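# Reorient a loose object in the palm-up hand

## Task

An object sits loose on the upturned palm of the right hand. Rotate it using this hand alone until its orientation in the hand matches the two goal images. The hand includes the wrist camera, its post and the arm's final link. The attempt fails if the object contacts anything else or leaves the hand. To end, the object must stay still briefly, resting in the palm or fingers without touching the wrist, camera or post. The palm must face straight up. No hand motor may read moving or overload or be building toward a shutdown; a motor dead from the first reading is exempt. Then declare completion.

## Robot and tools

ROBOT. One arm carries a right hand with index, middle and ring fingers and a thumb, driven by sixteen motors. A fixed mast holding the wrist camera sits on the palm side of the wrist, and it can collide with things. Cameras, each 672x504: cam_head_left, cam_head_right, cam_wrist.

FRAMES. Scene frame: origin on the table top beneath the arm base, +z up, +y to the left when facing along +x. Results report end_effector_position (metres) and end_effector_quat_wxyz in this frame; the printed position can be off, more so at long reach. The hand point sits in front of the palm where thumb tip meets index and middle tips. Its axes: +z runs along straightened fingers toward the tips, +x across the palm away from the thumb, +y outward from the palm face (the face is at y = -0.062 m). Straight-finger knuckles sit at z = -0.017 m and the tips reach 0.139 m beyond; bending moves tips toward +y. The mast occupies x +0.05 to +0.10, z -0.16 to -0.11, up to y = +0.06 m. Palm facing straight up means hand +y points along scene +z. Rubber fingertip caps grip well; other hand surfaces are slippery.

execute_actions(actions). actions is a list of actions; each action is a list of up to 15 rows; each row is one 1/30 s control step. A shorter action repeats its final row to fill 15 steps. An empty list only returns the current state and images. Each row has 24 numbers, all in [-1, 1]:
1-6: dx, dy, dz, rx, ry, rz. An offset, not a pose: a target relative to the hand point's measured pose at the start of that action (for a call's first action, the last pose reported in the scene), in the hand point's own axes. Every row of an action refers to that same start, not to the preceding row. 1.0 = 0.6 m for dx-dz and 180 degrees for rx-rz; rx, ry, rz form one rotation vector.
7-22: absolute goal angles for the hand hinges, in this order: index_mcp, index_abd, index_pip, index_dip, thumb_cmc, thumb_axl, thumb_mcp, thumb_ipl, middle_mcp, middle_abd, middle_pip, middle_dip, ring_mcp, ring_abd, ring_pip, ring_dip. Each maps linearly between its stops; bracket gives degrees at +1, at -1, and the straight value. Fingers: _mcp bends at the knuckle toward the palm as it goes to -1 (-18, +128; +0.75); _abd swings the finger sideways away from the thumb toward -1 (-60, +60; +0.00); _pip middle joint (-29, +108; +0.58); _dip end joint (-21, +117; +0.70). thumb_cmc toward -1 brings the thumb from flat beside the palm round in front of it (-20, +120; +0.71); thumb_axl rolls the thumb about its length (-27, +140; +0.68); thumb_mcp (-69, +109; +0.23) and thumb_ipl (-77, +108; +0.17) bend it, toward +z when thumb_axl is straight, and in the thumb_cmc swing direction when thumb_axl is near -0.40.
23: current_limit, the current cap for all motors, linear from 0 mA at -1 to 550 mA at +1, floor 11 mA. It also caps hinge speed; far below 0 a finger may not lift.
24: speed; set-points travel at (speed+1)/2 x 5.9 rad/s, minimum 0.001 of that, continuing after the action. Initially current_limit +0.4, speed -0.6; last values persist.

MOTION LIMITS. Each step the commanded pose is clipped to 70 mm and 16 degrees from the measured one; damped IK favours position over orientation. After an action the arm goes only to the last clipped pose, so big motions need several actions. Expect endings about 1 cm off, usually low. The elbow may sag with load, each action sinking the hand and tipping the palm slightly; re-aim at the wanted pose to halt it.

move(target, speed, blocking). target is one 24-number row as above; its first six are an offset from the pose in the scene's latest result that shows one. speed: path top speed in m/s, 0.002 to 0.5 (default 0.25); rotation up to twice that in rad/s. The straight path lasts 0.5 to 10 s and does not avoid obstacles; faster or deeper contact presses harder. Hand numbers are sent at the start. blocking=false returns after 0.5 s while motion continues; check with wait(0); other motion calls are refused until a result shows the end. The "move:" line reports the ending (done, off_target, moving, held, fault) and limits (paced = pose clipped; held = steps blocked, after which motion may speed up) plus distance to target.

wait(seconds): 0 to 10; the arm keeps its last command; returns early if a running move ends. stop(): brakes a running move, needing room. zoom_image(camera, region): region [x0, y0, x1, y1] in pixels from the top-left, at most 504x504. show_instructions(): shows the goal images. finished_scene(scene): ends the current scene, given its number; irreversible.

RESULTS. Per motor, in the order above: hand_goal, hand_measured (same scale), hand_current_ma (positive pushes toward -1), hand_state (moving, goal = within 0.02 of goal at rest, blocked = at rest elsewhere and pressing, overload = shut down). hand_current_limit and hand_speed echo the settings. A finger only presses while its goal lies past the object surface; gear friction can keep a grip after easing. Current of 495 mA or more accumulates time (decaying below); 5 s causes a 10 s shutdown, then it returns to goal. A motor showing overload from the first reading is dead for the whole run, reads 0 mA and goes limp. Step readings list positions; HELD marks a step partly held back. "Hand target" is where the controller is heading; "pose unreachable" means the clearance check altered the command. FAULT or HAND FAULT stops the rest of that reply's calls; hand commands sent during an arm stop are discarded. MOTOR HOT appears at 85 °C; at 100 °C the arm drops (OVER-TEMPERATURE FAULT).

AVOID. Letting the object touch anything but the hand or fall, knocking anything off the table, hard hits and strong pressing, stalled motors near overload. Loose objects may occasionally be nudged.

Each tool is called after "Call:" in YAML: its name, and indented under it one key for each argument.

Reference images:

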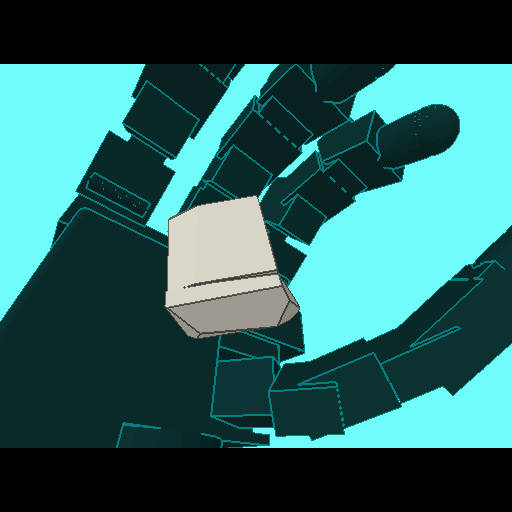

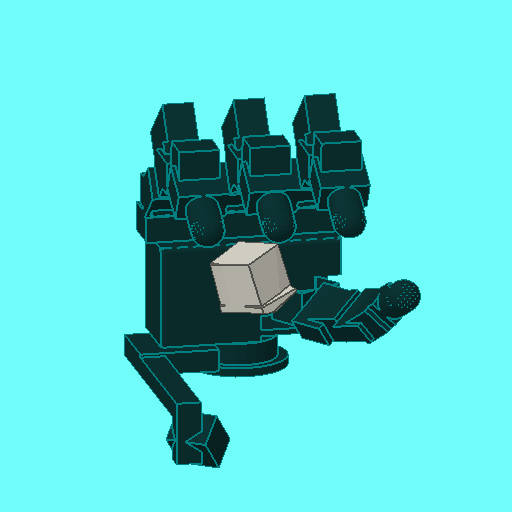

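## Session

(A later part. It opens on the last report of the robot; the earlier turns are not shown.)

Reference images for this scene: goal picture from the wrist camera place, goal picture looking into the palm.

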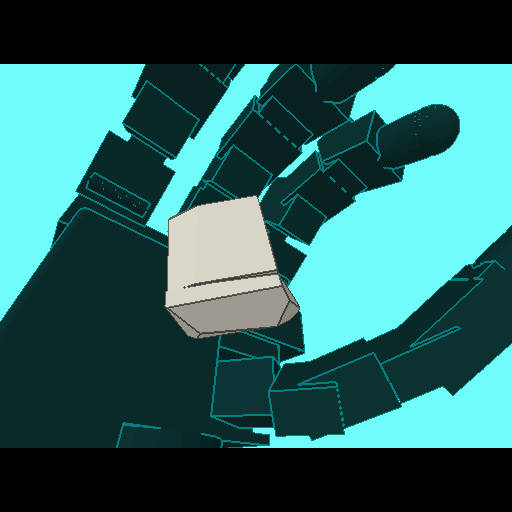

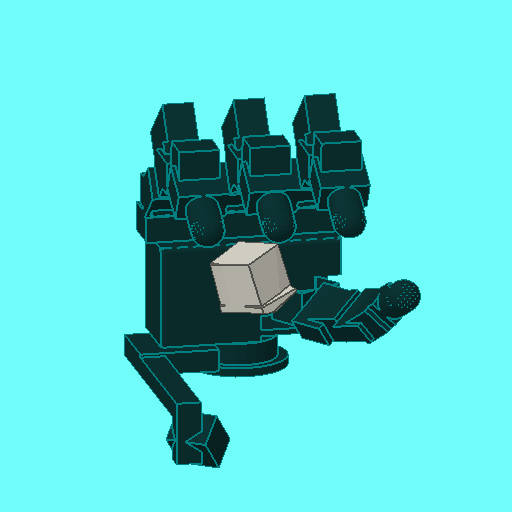

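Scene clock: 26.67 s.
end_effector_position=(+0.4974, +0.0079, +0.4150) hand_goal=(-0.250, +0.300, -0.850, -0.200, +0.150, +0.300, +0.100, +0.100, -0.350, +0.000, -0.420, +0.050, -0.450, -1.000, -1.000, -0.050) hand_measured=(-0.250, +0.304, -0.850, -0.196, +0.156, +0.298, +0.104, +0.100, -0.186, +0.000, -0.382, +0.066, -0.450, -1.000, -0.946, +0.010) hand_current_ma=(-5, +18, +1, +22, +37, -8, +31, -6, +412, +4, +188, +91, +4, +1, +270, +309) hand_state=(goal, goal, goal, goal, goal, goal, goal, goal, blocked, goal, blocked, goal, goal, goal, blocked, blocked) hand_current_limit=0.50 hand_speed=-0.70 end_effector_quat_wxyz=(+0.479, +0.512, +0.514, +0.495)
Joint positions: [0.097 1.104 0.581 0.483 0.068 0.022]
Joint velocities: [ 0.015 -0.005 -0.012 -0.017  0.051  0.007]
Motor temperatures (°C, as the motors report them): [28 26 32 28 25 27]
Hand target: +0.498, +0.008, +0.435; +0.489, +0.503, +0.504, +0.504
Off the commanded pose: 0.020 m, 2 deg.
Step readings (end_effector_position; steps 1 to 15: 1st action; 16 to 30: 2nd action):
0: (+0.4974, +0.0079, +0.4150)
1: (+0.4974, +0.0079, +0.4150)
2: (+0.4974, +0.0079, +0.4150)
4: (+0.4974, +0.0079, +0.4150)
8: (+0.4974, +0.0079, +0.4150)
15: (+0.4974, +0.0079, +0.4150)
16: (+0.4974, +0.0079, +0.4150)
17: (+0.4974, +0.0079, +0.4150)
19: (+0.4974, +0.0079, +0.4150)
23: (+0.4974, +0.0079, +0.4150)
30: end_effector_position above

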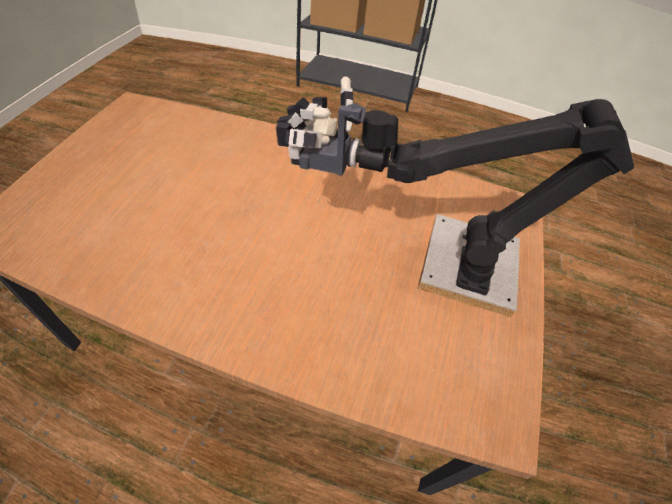

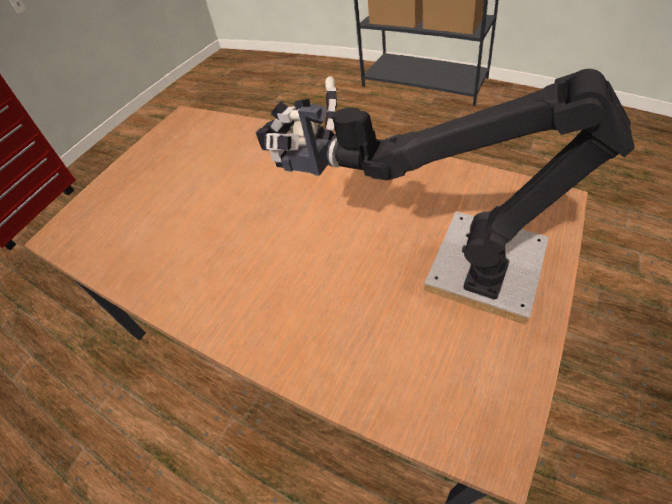

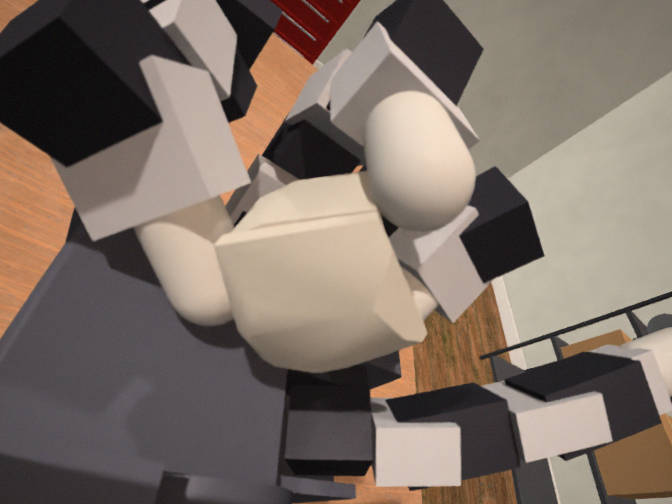

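Call:
execute_actions:
  actions:
    - [[0,0.033,0,-0.012,0,0,-0.2,0.45,-1,-0.3,0.15,0.3,0.1,0.1,-0.35,0,-0.25,0.15,-0.33,-0.9,-1,-0.2,0.5,-0.7]]
    - [[0,0.033,0,-0.012,0,0,-0.15,0.6,-1,-0.3,0.15,0.3,0.1,0.1,-0.45,0,-0.15,0.15,-0.22,-0.9,-1,-0.3,0.5,-0.7]]

Call:
zoom_image:
  camera: "cam_head_left"
  region: [250,60,410,190]

Scene clock: 27.87 s.
end_effector_position=(+0.4974, +0.0079, +0.4150) hand_goal=(-0.150, +0.600, -1.000, -0.300, +0.150, +0.300, +0.100, +0.100, -0.450, +0.000, -0.150, +0.150, -0.220, -0.900, -1.000, -0.300) hand_measured=(-0.138, +0.576, -0.958, -0.290, +0.156, +0.298, +0.104, +0.100, -0.434, +0.000, -0.152, +0.146, -0.248, -0.872, -0.980, -0.284) hand_current_ma=(+69, -114, +230, +51, +37, -8, +30, -6, +83, +4, -6, -19, -154, +119, +98, +77) hand_state=(goal, blocked, blocked, goal, goal, goal, goal, goal, goal, goal, goal, goal, blocked, blocked, goal, goal) hand_current_limit=0.50 hand_speed=-0.70 end_effector_quat_wxyz=(+0.479, +0.512, +0.514, +0.495)
Joint positions: [0.097 1.104 0.581 0.483 0.068 0.022]
Joint velocities: [-0.005  0.005 -0.002 -0.002  0.022 -0.037]
Motor temperatures (°C, as the motors report them): [28 26 32 28 25 27]
Hand target: +0.498, +0.008, +0.435; +0.489, +0.503, +0.504, +0.504
Off the commanded pose: 0.020 m, 2 deg.
Step readings (end_effector_position; steps 1 to 15: 1st action; 16 to 30: 2nd action):
0: (+0.4974, +0.0079, +0.4150)
1: (+0.4974, +0.0079, +0.4150)
2: (+0.4974, +0.0079, +0.4150)
4: (+0.4974, +0.0079, +0.4150)
8: (+0.4974, +0.0079, +0.4150)
15: (+0.4974, +0.0079, +0.4150)
16: (+0.4974, +0.0079, +0.4150)
17: (+0.4974, +0.0079, +0.4150)
19: (+0.4974, +0.0079, +0.4150)
23: (+0.4974, +0.0079, +0.4150)
30: end_effector_position above

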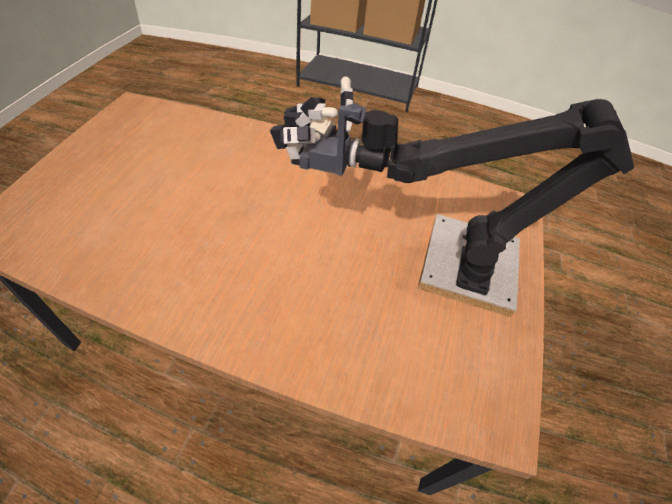

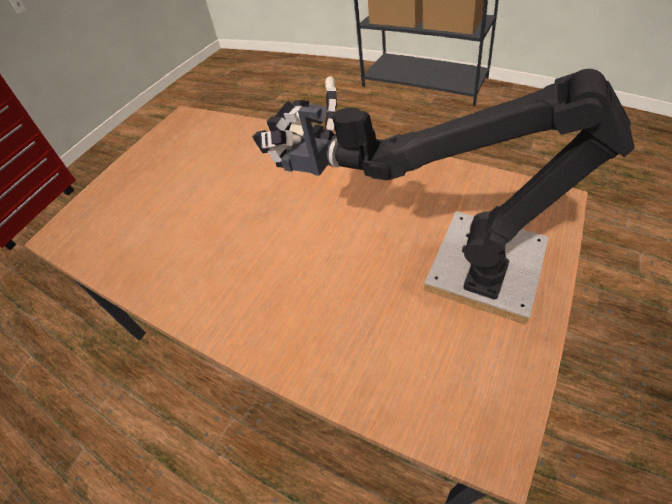

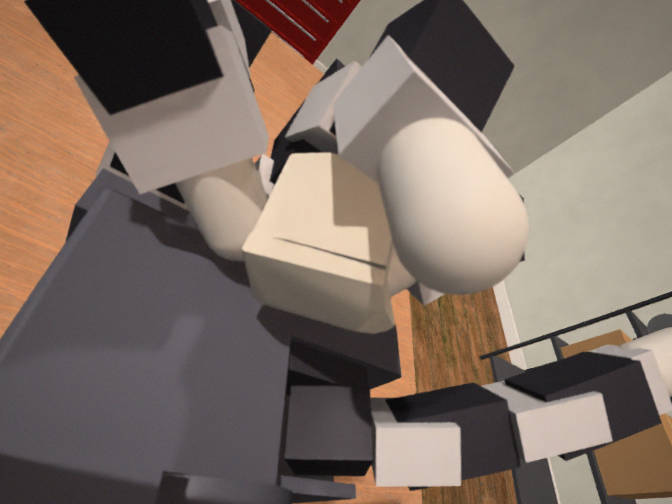

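Region (250, 60, 410, 190) of cam_head_left's 672x504 image, scaled by 3.150, with more detail than that image has; it fills the top 410 rows of this view, and the rest is white.

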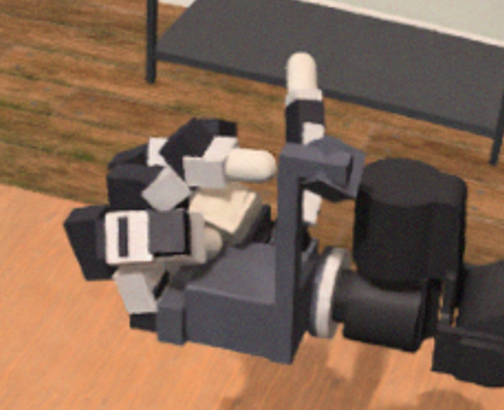

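Call:
execute_actions:
  actions:
    - [[0,0.033,0,-0.012,0,0,-0.05,0.62,-1,-0.35,0.15,0.3,0.1,0.1,-0.4,0,0.1,0.35,-0.33,-0.93,-1,-0.17,0.5,-0.75]]
    - [[0,0.033,0,-0.012,0,0,-0.05,0.62,-1,-0.35,0.15,0.3,0.1,0.1,-0.4,0,0.4,0.6,-0.33,-0.93,-1,-0.17,0.5,-0.6]]

Call:
zoom_image:
  camera: "cam_head_left"
  region: [250,60,410,190]

Scene clock: 29.10 s.
end_effector_position=(+0.4974, +0.0079, +0.4150) hand_goal=(-0.050, +0.620, -1.000, -0.350, +0.150, +0.300, +0.100, +0.100, -0.400, +0.000, +0.400, +0.600, -0.330, -0.930, -1.000, -0.170) hand_measured=(-0.050, +0.616, -1.000, -0.348, +0.156, +0.298, +0.104, +0.100, -0.400, +0.000, +0.396, +0.598, -0.326, -0.926, -1.000, -0.174) hand_current_ma=(+1, -17, +1, +10, +37, -8, +30, -6, +1, +4, -15, -15, +19, +15, +5, -20) hand_state=(goal, goal, goal, goal, goal, goal, goal, goal, goal, goal, goal, goal, goal, goal, goal, goal) hand_current_limit=0.50 hand_speed=-0.60 end_effector_quat_wxyz=(+0.479, +0.512, +0.514, +0.495)
Joint positions: [0.097 1.104 0.581 0.483 0.068 0.022]
Joint velocities: [-0.005 -0.005 -0.002  0.002 -0.007  0.022]
Motor temperatures (°C, as the motors report them): [28 26 32 28 25 27]
Hand target: +0.498, +0.008, +0.435; +0.489, +0.503, +0.504, +0.504
Off the commanded pose: 0.020 m, 2 deg.
Step readings (end_effector_position; steps 1 to 15: 1st action; 16 to 30: 2nd action):
0: (+0.4974, +0.0079, +0.4150)
1: (+0.4974, +0.0079, +0.4150)
2: (+0.4974, +0.0079, +0.4150)
4: (+0.4974, +0.0079, +0.4150)
8: (+0.4974, +0.0079, +0.4150)
15: (+0.4974, +0.0079, +0.4150)
16: (+0.4974, +0.0079, +0.4150)
17: (+0.4974, +0.0079, +0.4150)
19: (+0.4974, +0.0079, +0.4150)
23: (+0.4974, +0.0079, +0.4150)
30: end_effector_position above

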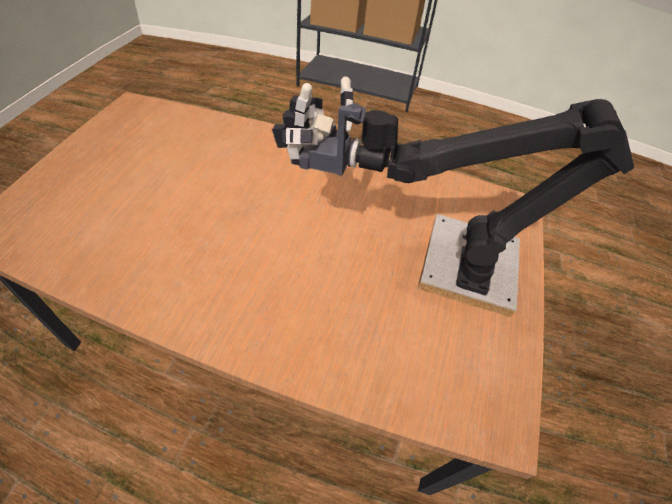

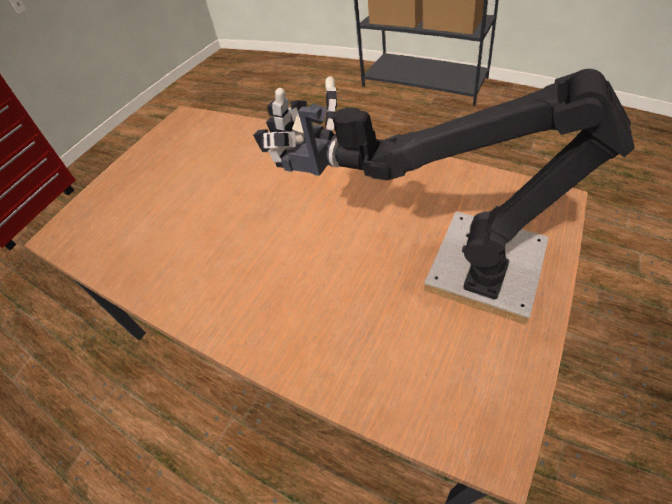

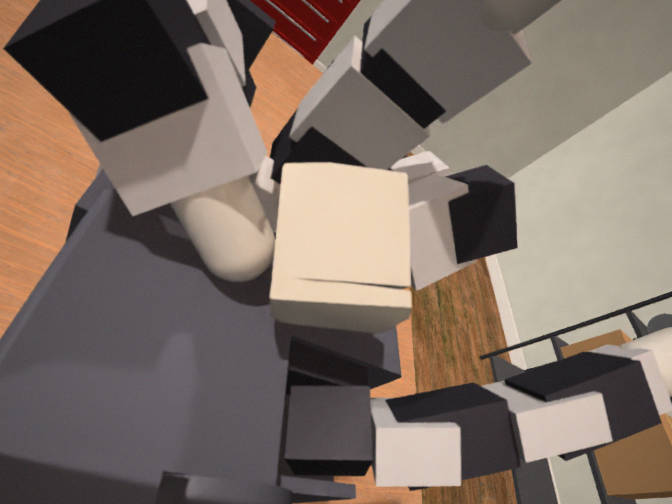

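Region (250, 60, 410, 190) of cam_head_left's 672x504 image, scaled by 3.150, with more detail than that image has; it fills the top 410 rows of this view, and the rest is white.

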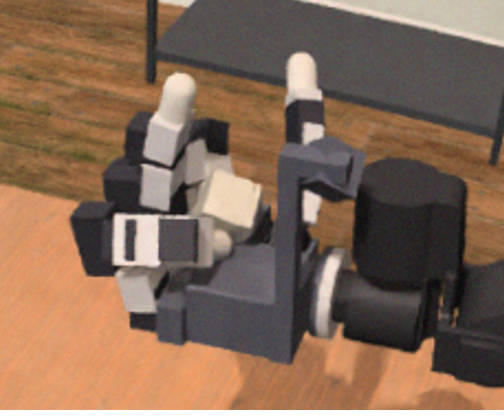

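Call:
execute_actions:
  actions:
    - [[0,0.033,0,-0.012,0,0,-0.05,0.75,-1,-0.42,0.15,0.3,0.1,0.1,-0.25,0,0.4,0.6,-0.36,-0.88,-0.97,-0.13,0.5,-0.85]]
    - [[0,0.033,0,-0.012,0,0,-0.05,0.75,-1,-0.42,0.15,0.3,0.1,0.1,-0.25,0,0.4,0.6,-0.36,-0.88,-0.97,-0.13,0.5,-0.85]]

Scene clock: 30.23 s.
end_effector_position=(+0.4974, +0.0079, +0.4150) hand_goal=(-0.050, +0.750, -1.000, -0.420, +0.150, +0.300, +0.100, +0.100, -0.250, +0.000, +0.400, +0.600, -0.360, -0.880, -0.970, -0.130) hand_measured=(-0.050, +0.744, -1.000, -0.418, +0.156, +0.298, +0.104, +0.100, -0.248, +0.000, +0.398, +0.598, -0.344, -0.898, -0.976, -0.136) hand_current_ma=(+4, -26, +1, +6, +37, -8, +30, -6, +13, +4, -11, -14, +85, -81, -34, -35) hand_state=(goal, goal, goal, goal, goal, goal, goal, goal, goal, goal, goal, goal, goal, goal, goal, goal) hand_current_limit=0.50 hand_speed=-0.85 end_effector_quat_wxyz=(+0.479, +0.512, +0.514, +0.495)
Joint positions: [0.097 1.104 0.581 0.483 0.068 0.022]
Joint velocities: [ 0.005 -0.005 -0.002  0.002 -0.037  0.007]
Motor temperatures (°C, as the motors report them): [28 26 32 28 25 27]
Hand target: +0.498, +0.008, +0.435; +0.489, +0.503, +0.504, +0.504
Off the commanded pose: 0.020 m, 2 deg.
Step readings (end_effector_position; steps 1 to 15: 1st action; 16 to 30: 2nd action):
0: (+0.4974, +0.0079, +0.4150)
1: (+0.4974, +0.0079, +0.4150)
2: (+0.4974, +0.0079, +0.4150)
4: (+0.4974, +0.0079, +0.4150)
8: (+0.4974, +0.0079, +0.4150)
15: (+0.4974, +0.0079, +0.4150)
16: (+0.4974, +0.0079, +0.4150)
17: (+0.4974, +0.0079, +0.4150)
19: (+0.4974, +0.0079, +0.4150)
23: (+0.4974, +0.0079, +0.4150)
30: end_effector_position above

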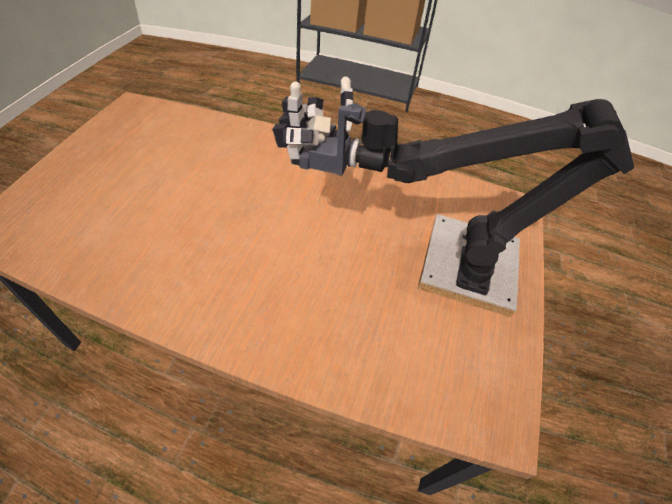

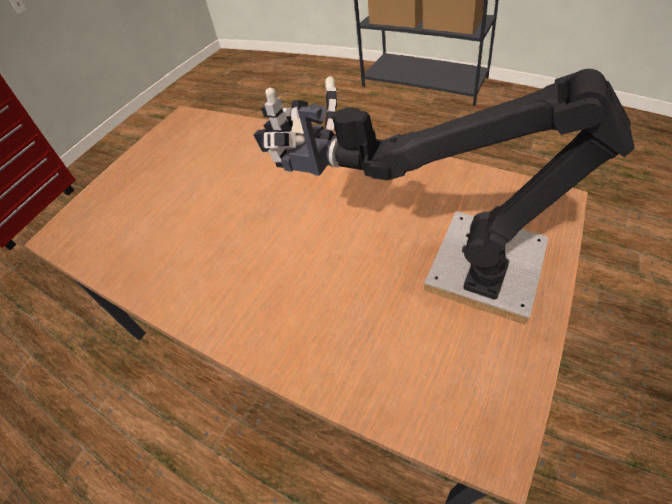

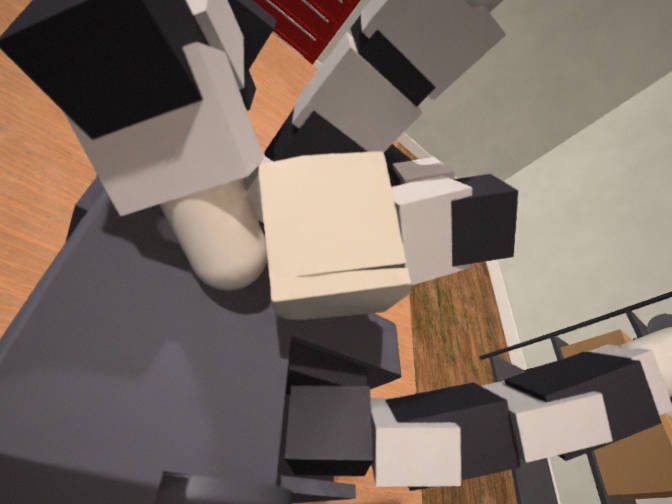

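Call:
execute_actions:
  actions:
    - [[0,0.033,0,-0.012,0,0,-0.08,0.68,-1,-0.46,0.15,0.3,0.1,0.1,-0.08,0,0.4,0.6,-0.33,-0.85,-0.95,-0.13,0.5,-0.85]]
    - [[0,0.033,0,-0.012,0,0,-0.08,0.68,-1,-0.46,0.15,0.3,0.1,0.1,-0.08,0,0.4,0.6,-0.33,-0.85,-0.95,-0.13,0.5,-0.85]]

Call:
zoom_image:
  camera: "cam_head_left"
  region: [250,60,410,190]

Scene clock: 31.43 s.
end_effector_position=(+0.4974, +0.0079, +0.4150) hand_goal=(-0.080, +0.680, -1.000, -0.460, +0.150, +0.300, +0.100, +0.100, -0.080, +0.000, +0.400, +0.600, -0.330, -0.850, -0.950, -0.130) hand_measured=(-0.070, +0.682, -1.000, -0.458, +0.156, +0.298, +0.104, +0.100, -0.076, +0.000, +0.398, +0.598, -0.334, -0.854, -0.958, -0.134) hand_current_ma=(+52, +12, +1, +9, +37, -8, +30, -6, +26, +4, -7, -13, -19, -15, -41, -20) hand_state=(goal, goal, goal, goal, goal, goal, goal, goal, goal, goal, goal, goal, goal, goal, goal, goal) hand_current_limit=0.50 hand_speed=-0.85 end_effector_quat_wxyz=(+0.479, +0.512, +0.514, +0.495)
Joint positions: [0.097 1.104 0.581 0.483 0.068 0.022]
Joint velocities: [-0.015 -0.005 -0.012 -0.002  0.081  0.066]
Motor temperatures (°C, as the motors report them): [28 26 32 28 25 27]
Hand target: +0.498, +0.008, +0.435; +0.489, +0.503, +0.504, +0.504
Off the commanded pose: 0.020 m, 2 deg.
Step readings (end_effector_position; steps 1 to 15: 1st action; 16 to 30: 2nd action):
0: (+0.4974, +0.0079, +0.4150)
1: (+0.4974, +0.0079, +0.4150)
2: (+0.4974, +0.0079, +0.4150)
4: (+0.4974, +0.0079, +0.4150)
8: (+0.4974, +0.0079, +0.4150)
15: (+0.4974, +0.0079, +0.4150)
16: (+0.4974, +0.0079, +0.4150)
17: (+0.4974, +0.0079, +0.4150)
19: (+0.4974, +0.0079, +0.4150)
23: (+0.4974, +0.0079, +0.4150)
30: end_effector_position above

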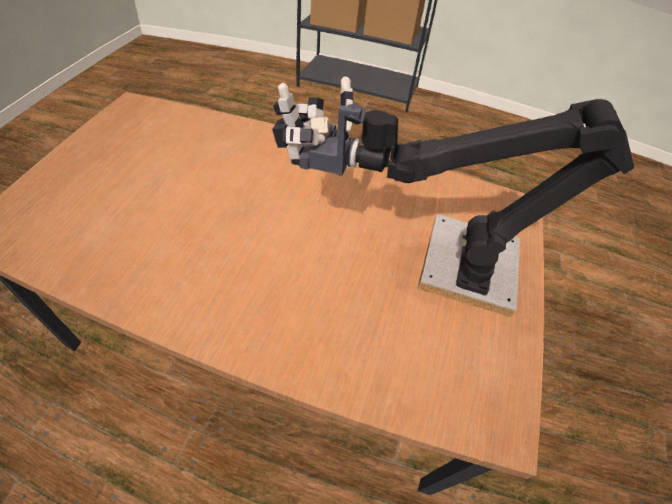

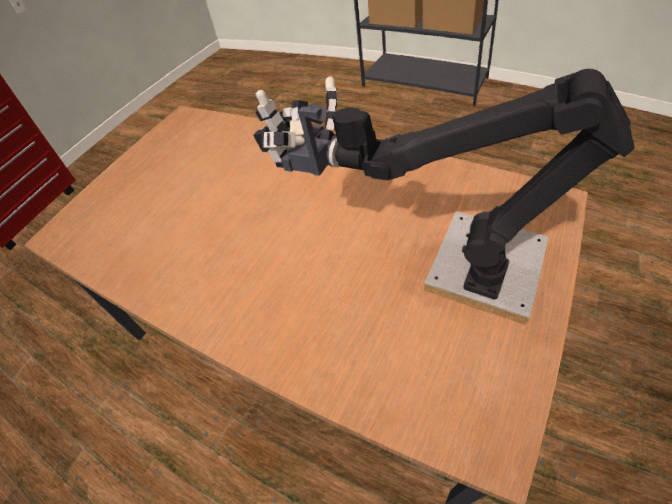

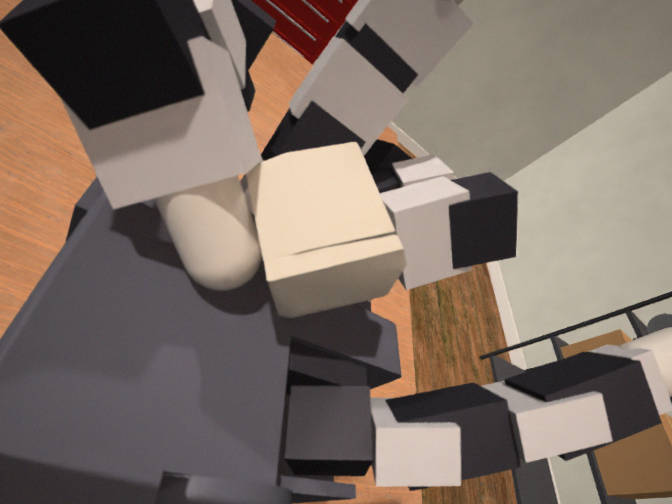

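Region (250, 60, 410, 190) of cam_head_left's 672x504 image, scaled by 3.150, with more detail than that image has; it fills the top 410 rows of this view, and the rest is white.

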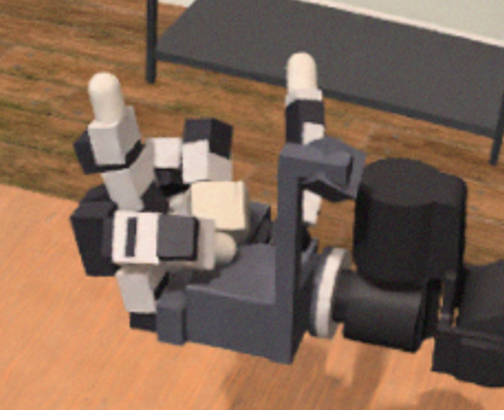

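Call:
execute_actions:
  actions:
    - [[0,0.033,0,-0.02,0,0,-0.15,0.62,-0.97,-0.36,0.15,0.3,0.1,0.1,-0.08,0,0.4,0.6,-0.27,-0.82,-0.97,-0.2,0.5,-0.85]]
    - [[0,0.033,0,-0.012,0,0,-0.15,0.62,-0.97,-0.36,0.15,0.3,0.1,0.1,-0.08,0,0.4,0.6,-0.27,-0.82,-0.97,-0.2,0.5,-0.85]]

Scene clock: 32.57 s.
end_effector_position=(+0.4959, +0.0078, +0.4207) hand_goal=(-0.150, +0.620, -0.970, -0.360, +0.150, +0.300, +0.100, +0.100, -0.080, +0.000, +0.400, +0.600, -0.270, -0.820, -0.970, -0.200) hand_measured=(-0.126, +0.624, -0.976, -0.398, +0.158, +0.298, +0.104, +0.100, -0.074, +0.000, +0.398, +0.598, -0.278, -0.818, -0.964, -0.192) hand_current_ma=(+125, +20, -33, -192, +38, -8, +30, -6, +28, +4, -7, -13, -44, +5, +29, +39) hand_state=(blocked, goal, goal, blocked, goal, goal, goal, goal, goal, goal, goal, goal, goal, goal, goal, goal) hand_current_limit=0.50 hand_speed=-0.85 end_effector_quat_wxyz=(+0.485, +0.506, +0.507, +0.501)
Joint positions: [0.097 1.105 0.581 0.509 0.068 0.022]
Joint velocities: [-0.005  0.005  0.017 -0.017  0.051  0.022]
Motor temperatures (°C, as the motors report them): [28 26 32 28 25 27]
Hand target: +0.496, +0.007, +0.440; +0.494, +0.497, +0.498, +0.511
Off the commanded pose: 0.020 m, 2 deg.
Step readings (end_effector_position; steps 1 to 15: 1st action; 16 to 30: 2nd action):
0: (+0.4974, +0.0079, +0.4150)
1: (+0.4972, +0.0079, +0.4158)
2: (+0.4970, +0.0079, +0.4169)
4: (+0.4963, +0.0078, +0.4194)
8: (+0.4959, +0.0078, +0.4207)
15: (+0.4959, +0.0078, +0.4207)
16: (+0.4959, +0.0078, +0.4207)
17: (+0.4959, +0.0078, +0.4207)
19: (+0.4959, +0.0078, +0.4207)
23: (+0.4959, +0.0078, +0.4207)
30: end_effector_position above

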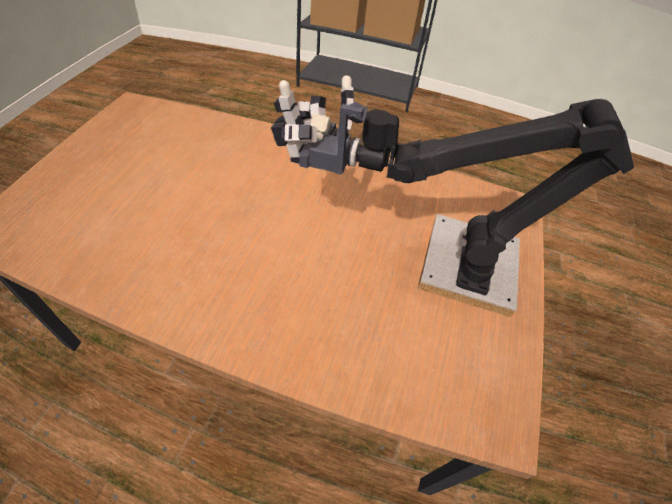

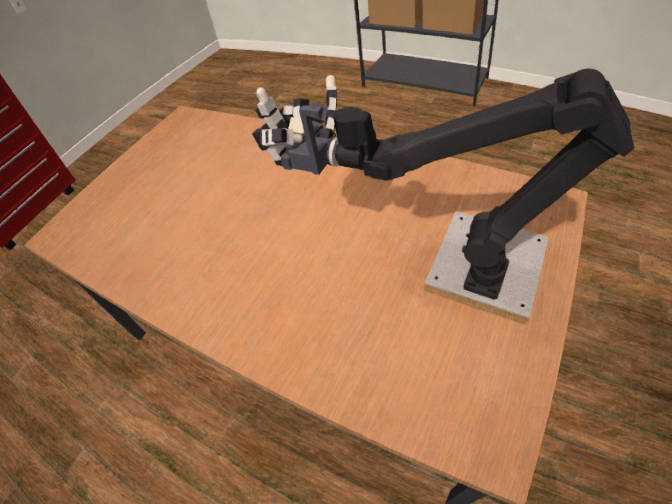

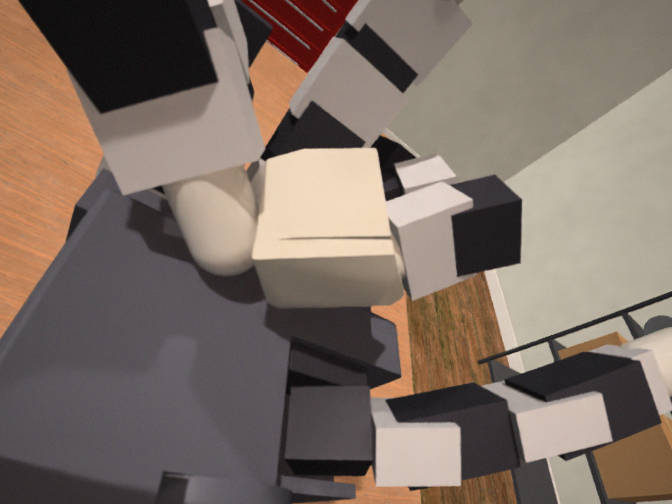

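Call:
execute_actions:
  actions:
    - [[0,0.033,0,-0.012,0,0,-0.11,0.66,-0.97,-0.36,0.15,0.3,0.1,0.1,-0.01,0,0.4,0.6,-0.31,-0.77,-0.95,-0.17,0.5,-0.85]]
    - [[0,0.033,0,-0.012,0,0,-0.11,0.66,-0.97,-0.36,0.15,0.3,0.1,0.1,-0.01,0,0.4,0.6,-0.31,-0.77,-0.95,-0.17,0.5,-0.85]]

Scene clock: 33.70 s.
end_effector_position=(+0.4959, +0.0078, +0.4207) hand_goal=(-0.110, +0.660, -0.970, -0.360, +0.150, +0.300, +0.100, +0.100, -0.010, +0.000, +0.400, +0.600, -0.310, -0.770, -0.950, -0.170) hand_measured=(-0.110, +0.654, -0.976, -0.366, +0.158, +0.298, +0.104, +0.100, -0.004, +0.000, +0.398, +0.598, -0.294, -0.790, -0.956, -0.178) hand_current_ma=(-5, -26, -33, -35, +38, -8, +30, -6, +30, +4, -6, -13, +84, -92, -34, -38) hand_state=(goal, goal, goal, goal, goal, goal, goal, goal, goal, goal, goal, goal, goal, blocked, goal, goal) hand_current_limit=0.50 hand_speed=-0.85 end_effector_quat_wxyz=(+0.485, +0.506, +0.507, +0.501)
Joint positions: [0.097 1.105 0.581 0.509 0.068 0.022]
Joint velocities: [ 0.005 -0.005 -0.012 -0.007 -0.022 -0.066]
Motor temperatures (°C, as the motors report them): [28 26 33 28 25 27]
Hand target: +0.496, +0.007, +0.440; +0.494, +0.497, +0.498, +0.511
Off the commanded pose: 0.020 m, 2 deg.
Step readings (end_effector_position; steps 1 to 15: 1st action; 16 to 30: 2nd action):
0: (+0.4959, +0.0078, +0.4207)
1: (+0.4959, +0.0078, +0.4207)
2: (+0.4959, +0.0078, +0.4207)
4: (+0.4959, +0.0078, +0.4207)
8: (+0.4959, +0.0078, +0.4207)
15: (+0.4959, +0.0078, +0.4207)
16: (+0.4959, +0.0078, +0.4207)
17: (+0.4959, +0.0078, +0.4207)
19: (+0.4959, +0.0078, +0.4207)
23: (+0.4959, +0.0078, +0.4207)
30: end_effector_position above

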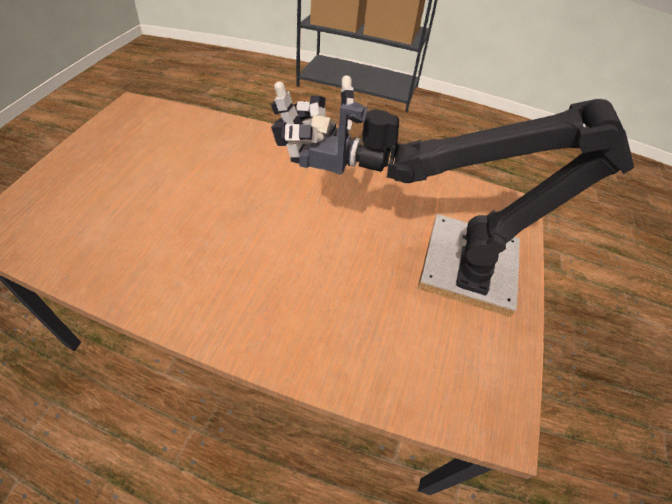

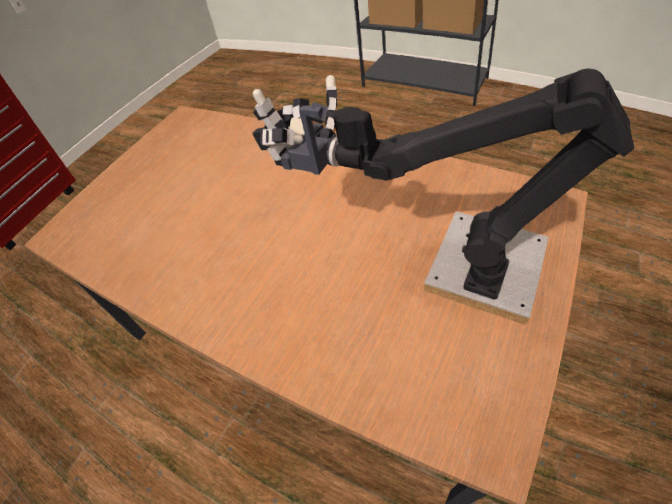

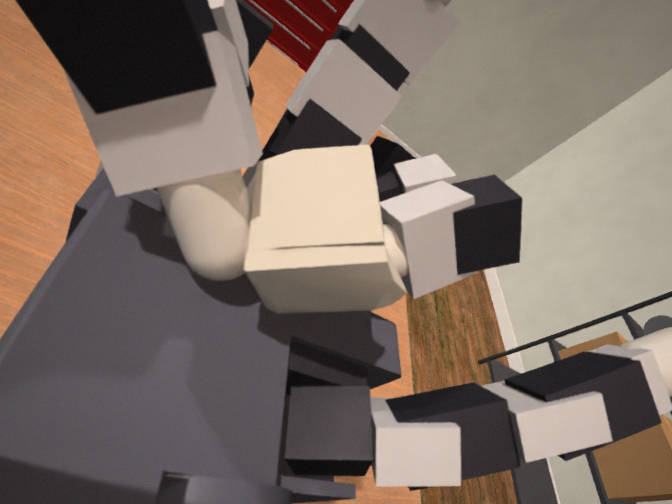

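Call:
execute_actions:
  actions:
    - [[0,0.033,0,-0.012,0,0,-0.09,0.64,-0.98,-0.41,0.15,0.3,0.1,0.1,0.1,0,0.4,0.6,-0.31,-0.77,-0.91,-0.13,0.5,-0.85]]
    - [[0,0.033,0,-0.012,0,0,-0.09,0.64,-0.98,-0.41,0.15,0.3,0.1,0.1,0.1,0,0.4,0.6,-0.31,-0.77,-0.91,-0.13,0.5,-0.85]]

Scene clock: 34.80 s.
end_effector_position=(+0.4959, +0.0078, +0.4207) hand_goal=(-0.090, +0.640, -0.980, -0.410, +0.150, +0.300, +0.100, +0.100, +0.100, +0.000, +0.400, +0.600, -0.310, -0.770, -0.910, -0.130) hand_measured=(-0.090, +0.642, -0.982, -0.408, +0.158, +0.298, +0.104, +0.100, +0.106, +0.000, +0.400, +0.598, -0.308, -0.774, -0.918, -0.134) hand_current_ma=(-4, +9, -10, +8, +38, -8, +30, -6, +37, +4, -4, -13, +11, -16, -45, -21) hand_state=(goal, goal, goal, goal, goal, goal, goal, goal, goal, goal, goal, goal, goal, goal, goal, goal) hand_current_limit=0.50 hand_speed=-0.85 end_effector_quat_wxyz=(+0.485, +0.506, +0.507, +0.501)
Joint positions: [0.097 1.105 0.581 0.509 0.068 0.022]
Joint velocities: [-0.005 -0.015 -0.002  0.017 -0.051  0.007]
Motor temperatures (°C, as the motors report them): [28 26 33 28 25 27]
Hand target: +0.496, +0.007, +0.440; +0.494, +0.497, +0.498, +0.511
Off the commanded pose: 0.020 m, 2 deg.
Step readings (end_effector_position; steps 1 to 15: 1st action; 16 to 30: 2nd action):
0: (+0.4959, +0.0078, +0.4207)
1: (+0.4959, +0.0078, +0.4207)
2: (+0.4959, +0.0078, +0.4207)
4: (+0.4959, +0.0078, +0.4207)
8: (+0.4959, +0.0078, +0.4207)
15: (+0.4959, +0.0078, +0.4207)
16: (+0.4959, +0.0078, +0.4207)
17: (+0.4959, +0.0078, +0.4207)
19: (+0.4959, +0.0078, +0.4207)
23: (+0.4959, +0.0078, +0.4207)
30: end_effector_position above

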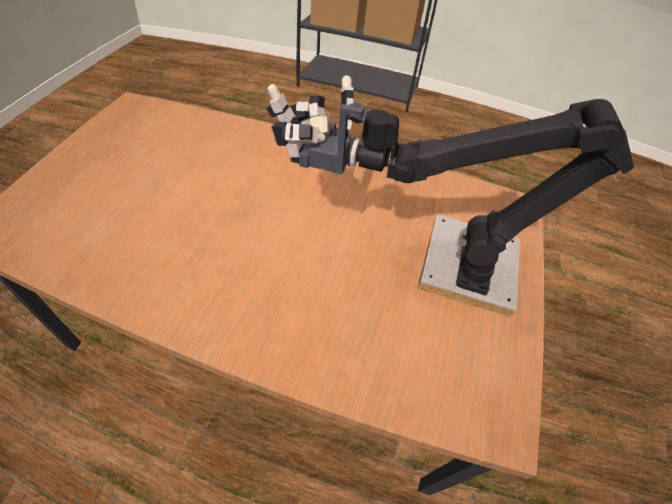

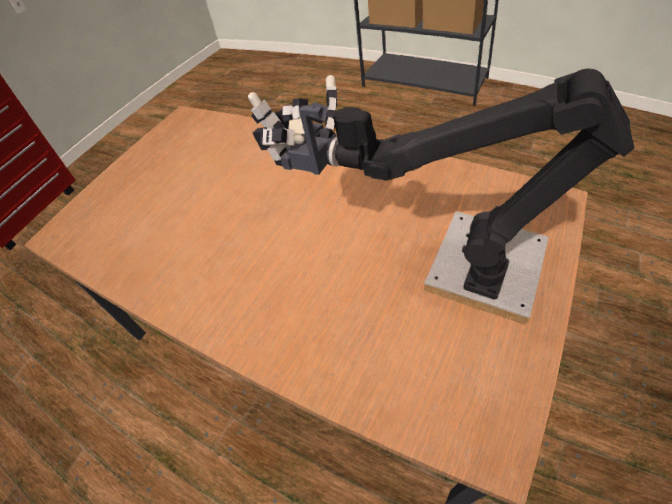

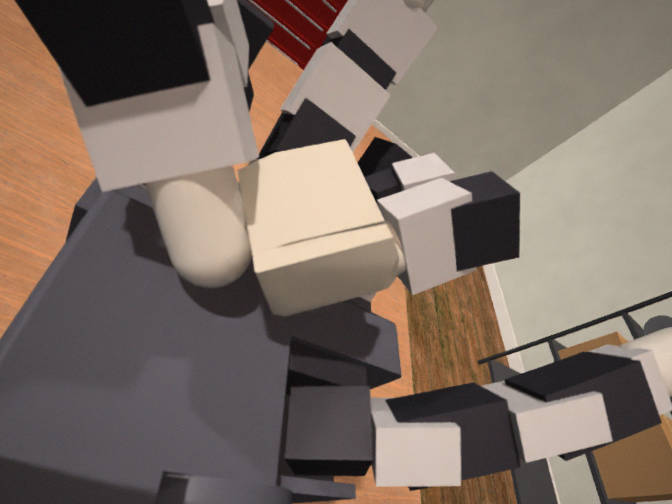

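Small nudge back.

Call:
execute_actions:
  actions:
    - [[0,0.033,0,-0.012,0,0,-0.125,0.61,-0.96,-0.37,0.15,0.3,0.1,0.1,0.1,0,0.4,0.6,-0.29,-0.77,-0.93,-0.155,0.5,-0.85]]
    - [[0,0.033,0,-0.012,0,0,-0.125,0.61,-0.96,-0.37,0.15,0.3,0.1,0.1,0.1,0,0.4,0.6,-0.29,-0.77,-0.93,-0.155,0.5,-0.85]]

Scene clock: 35.93 s.
end_effector_position=(+0.4959, +0.0078, +0.4207) hand_goal=(-0.124, +0.610, -0.960, -0.370, +0.150, +0.300, +0.100, +0.100, +0.100, +0.000, +0.400, +0.600, -0.290, -0.770, -0.930, -0.154) hand_measured=(-0.112, +0.610, -0.966, -0.380, +0.158, +0.298, +0.104, +0.100, +0.106, +0.000, +0.400, +0.598, -0.298, -0.770, -0.924, -0.146) hand_current_ma=(+63, +1, -36, -46, +38, -8, +30, -6, +37, +4, -4, -13, -47, +3, +31, +37) hand_state=(goal, goal, goal, goal, goal, goal, goal, goal, goal, goal, goal, goal, goal, goal, goal, goal) hand_current_limit=0.50 hand_speed=-0.85 end_effector_quat_wxyz=(+0.485, +0.506, +0.507, +0.501)
Joint positions: [0.097 1.105 0.581 0.509 0.068 0.022]
Joint velocities: [-0.015 -0.015 -0.002 -0.017 -0.037 -0.037]
Motor temperatures (°C, as the motors report them): [28 26 33 28 25 27]
Hand target: +0.496, +0.007, +0.440; +0.494, +0.497, +0.498, +0.511
Off the commanded pose: 0.020 m, 2 deg.
Step readings (end_effector_position; steps 1 to 15: 1st action; 16 to 30: 2nd action):
0: (+0.4959, +0.0078, +0.4207)
1: (+0.4959, +0.0078, +0.4207)
2: (+0.4959, +0.0078, +0.4207)
4: (+0.4959, +0.0078, +0.4207)
8: (+0.4959, +0.0078, +0.4207)
15: (+0.4959, +0.0078, +0.4207)
16: (+0.4959, +0.0078, +0.4207)
17: (+0.4959, +0.0078, +0.4207)
19: (+0.4959, +0.0078, +0.4207)
23: (+0.4959, +0.0078, +0.4207)
30: end_effector_position above

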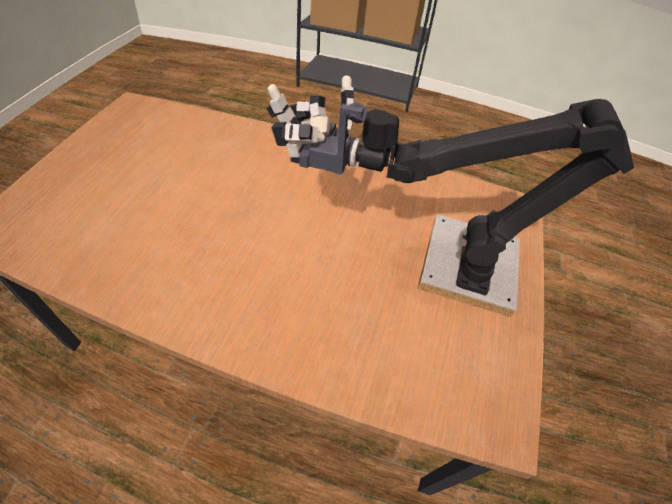

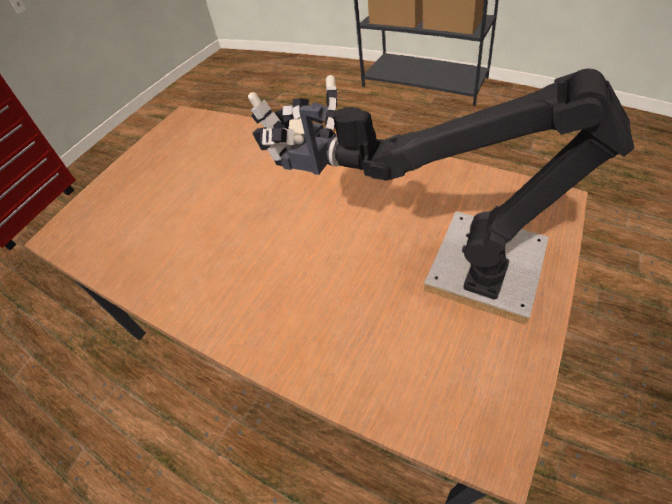

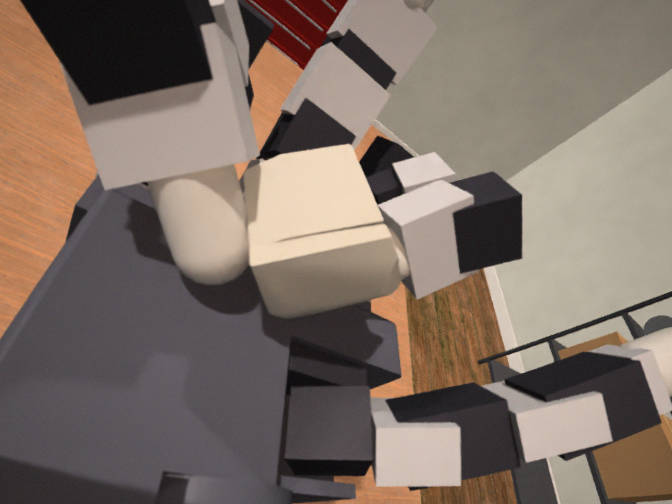

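Call:
finished_scene:
  scene: 1

The scene is finished: the task was done.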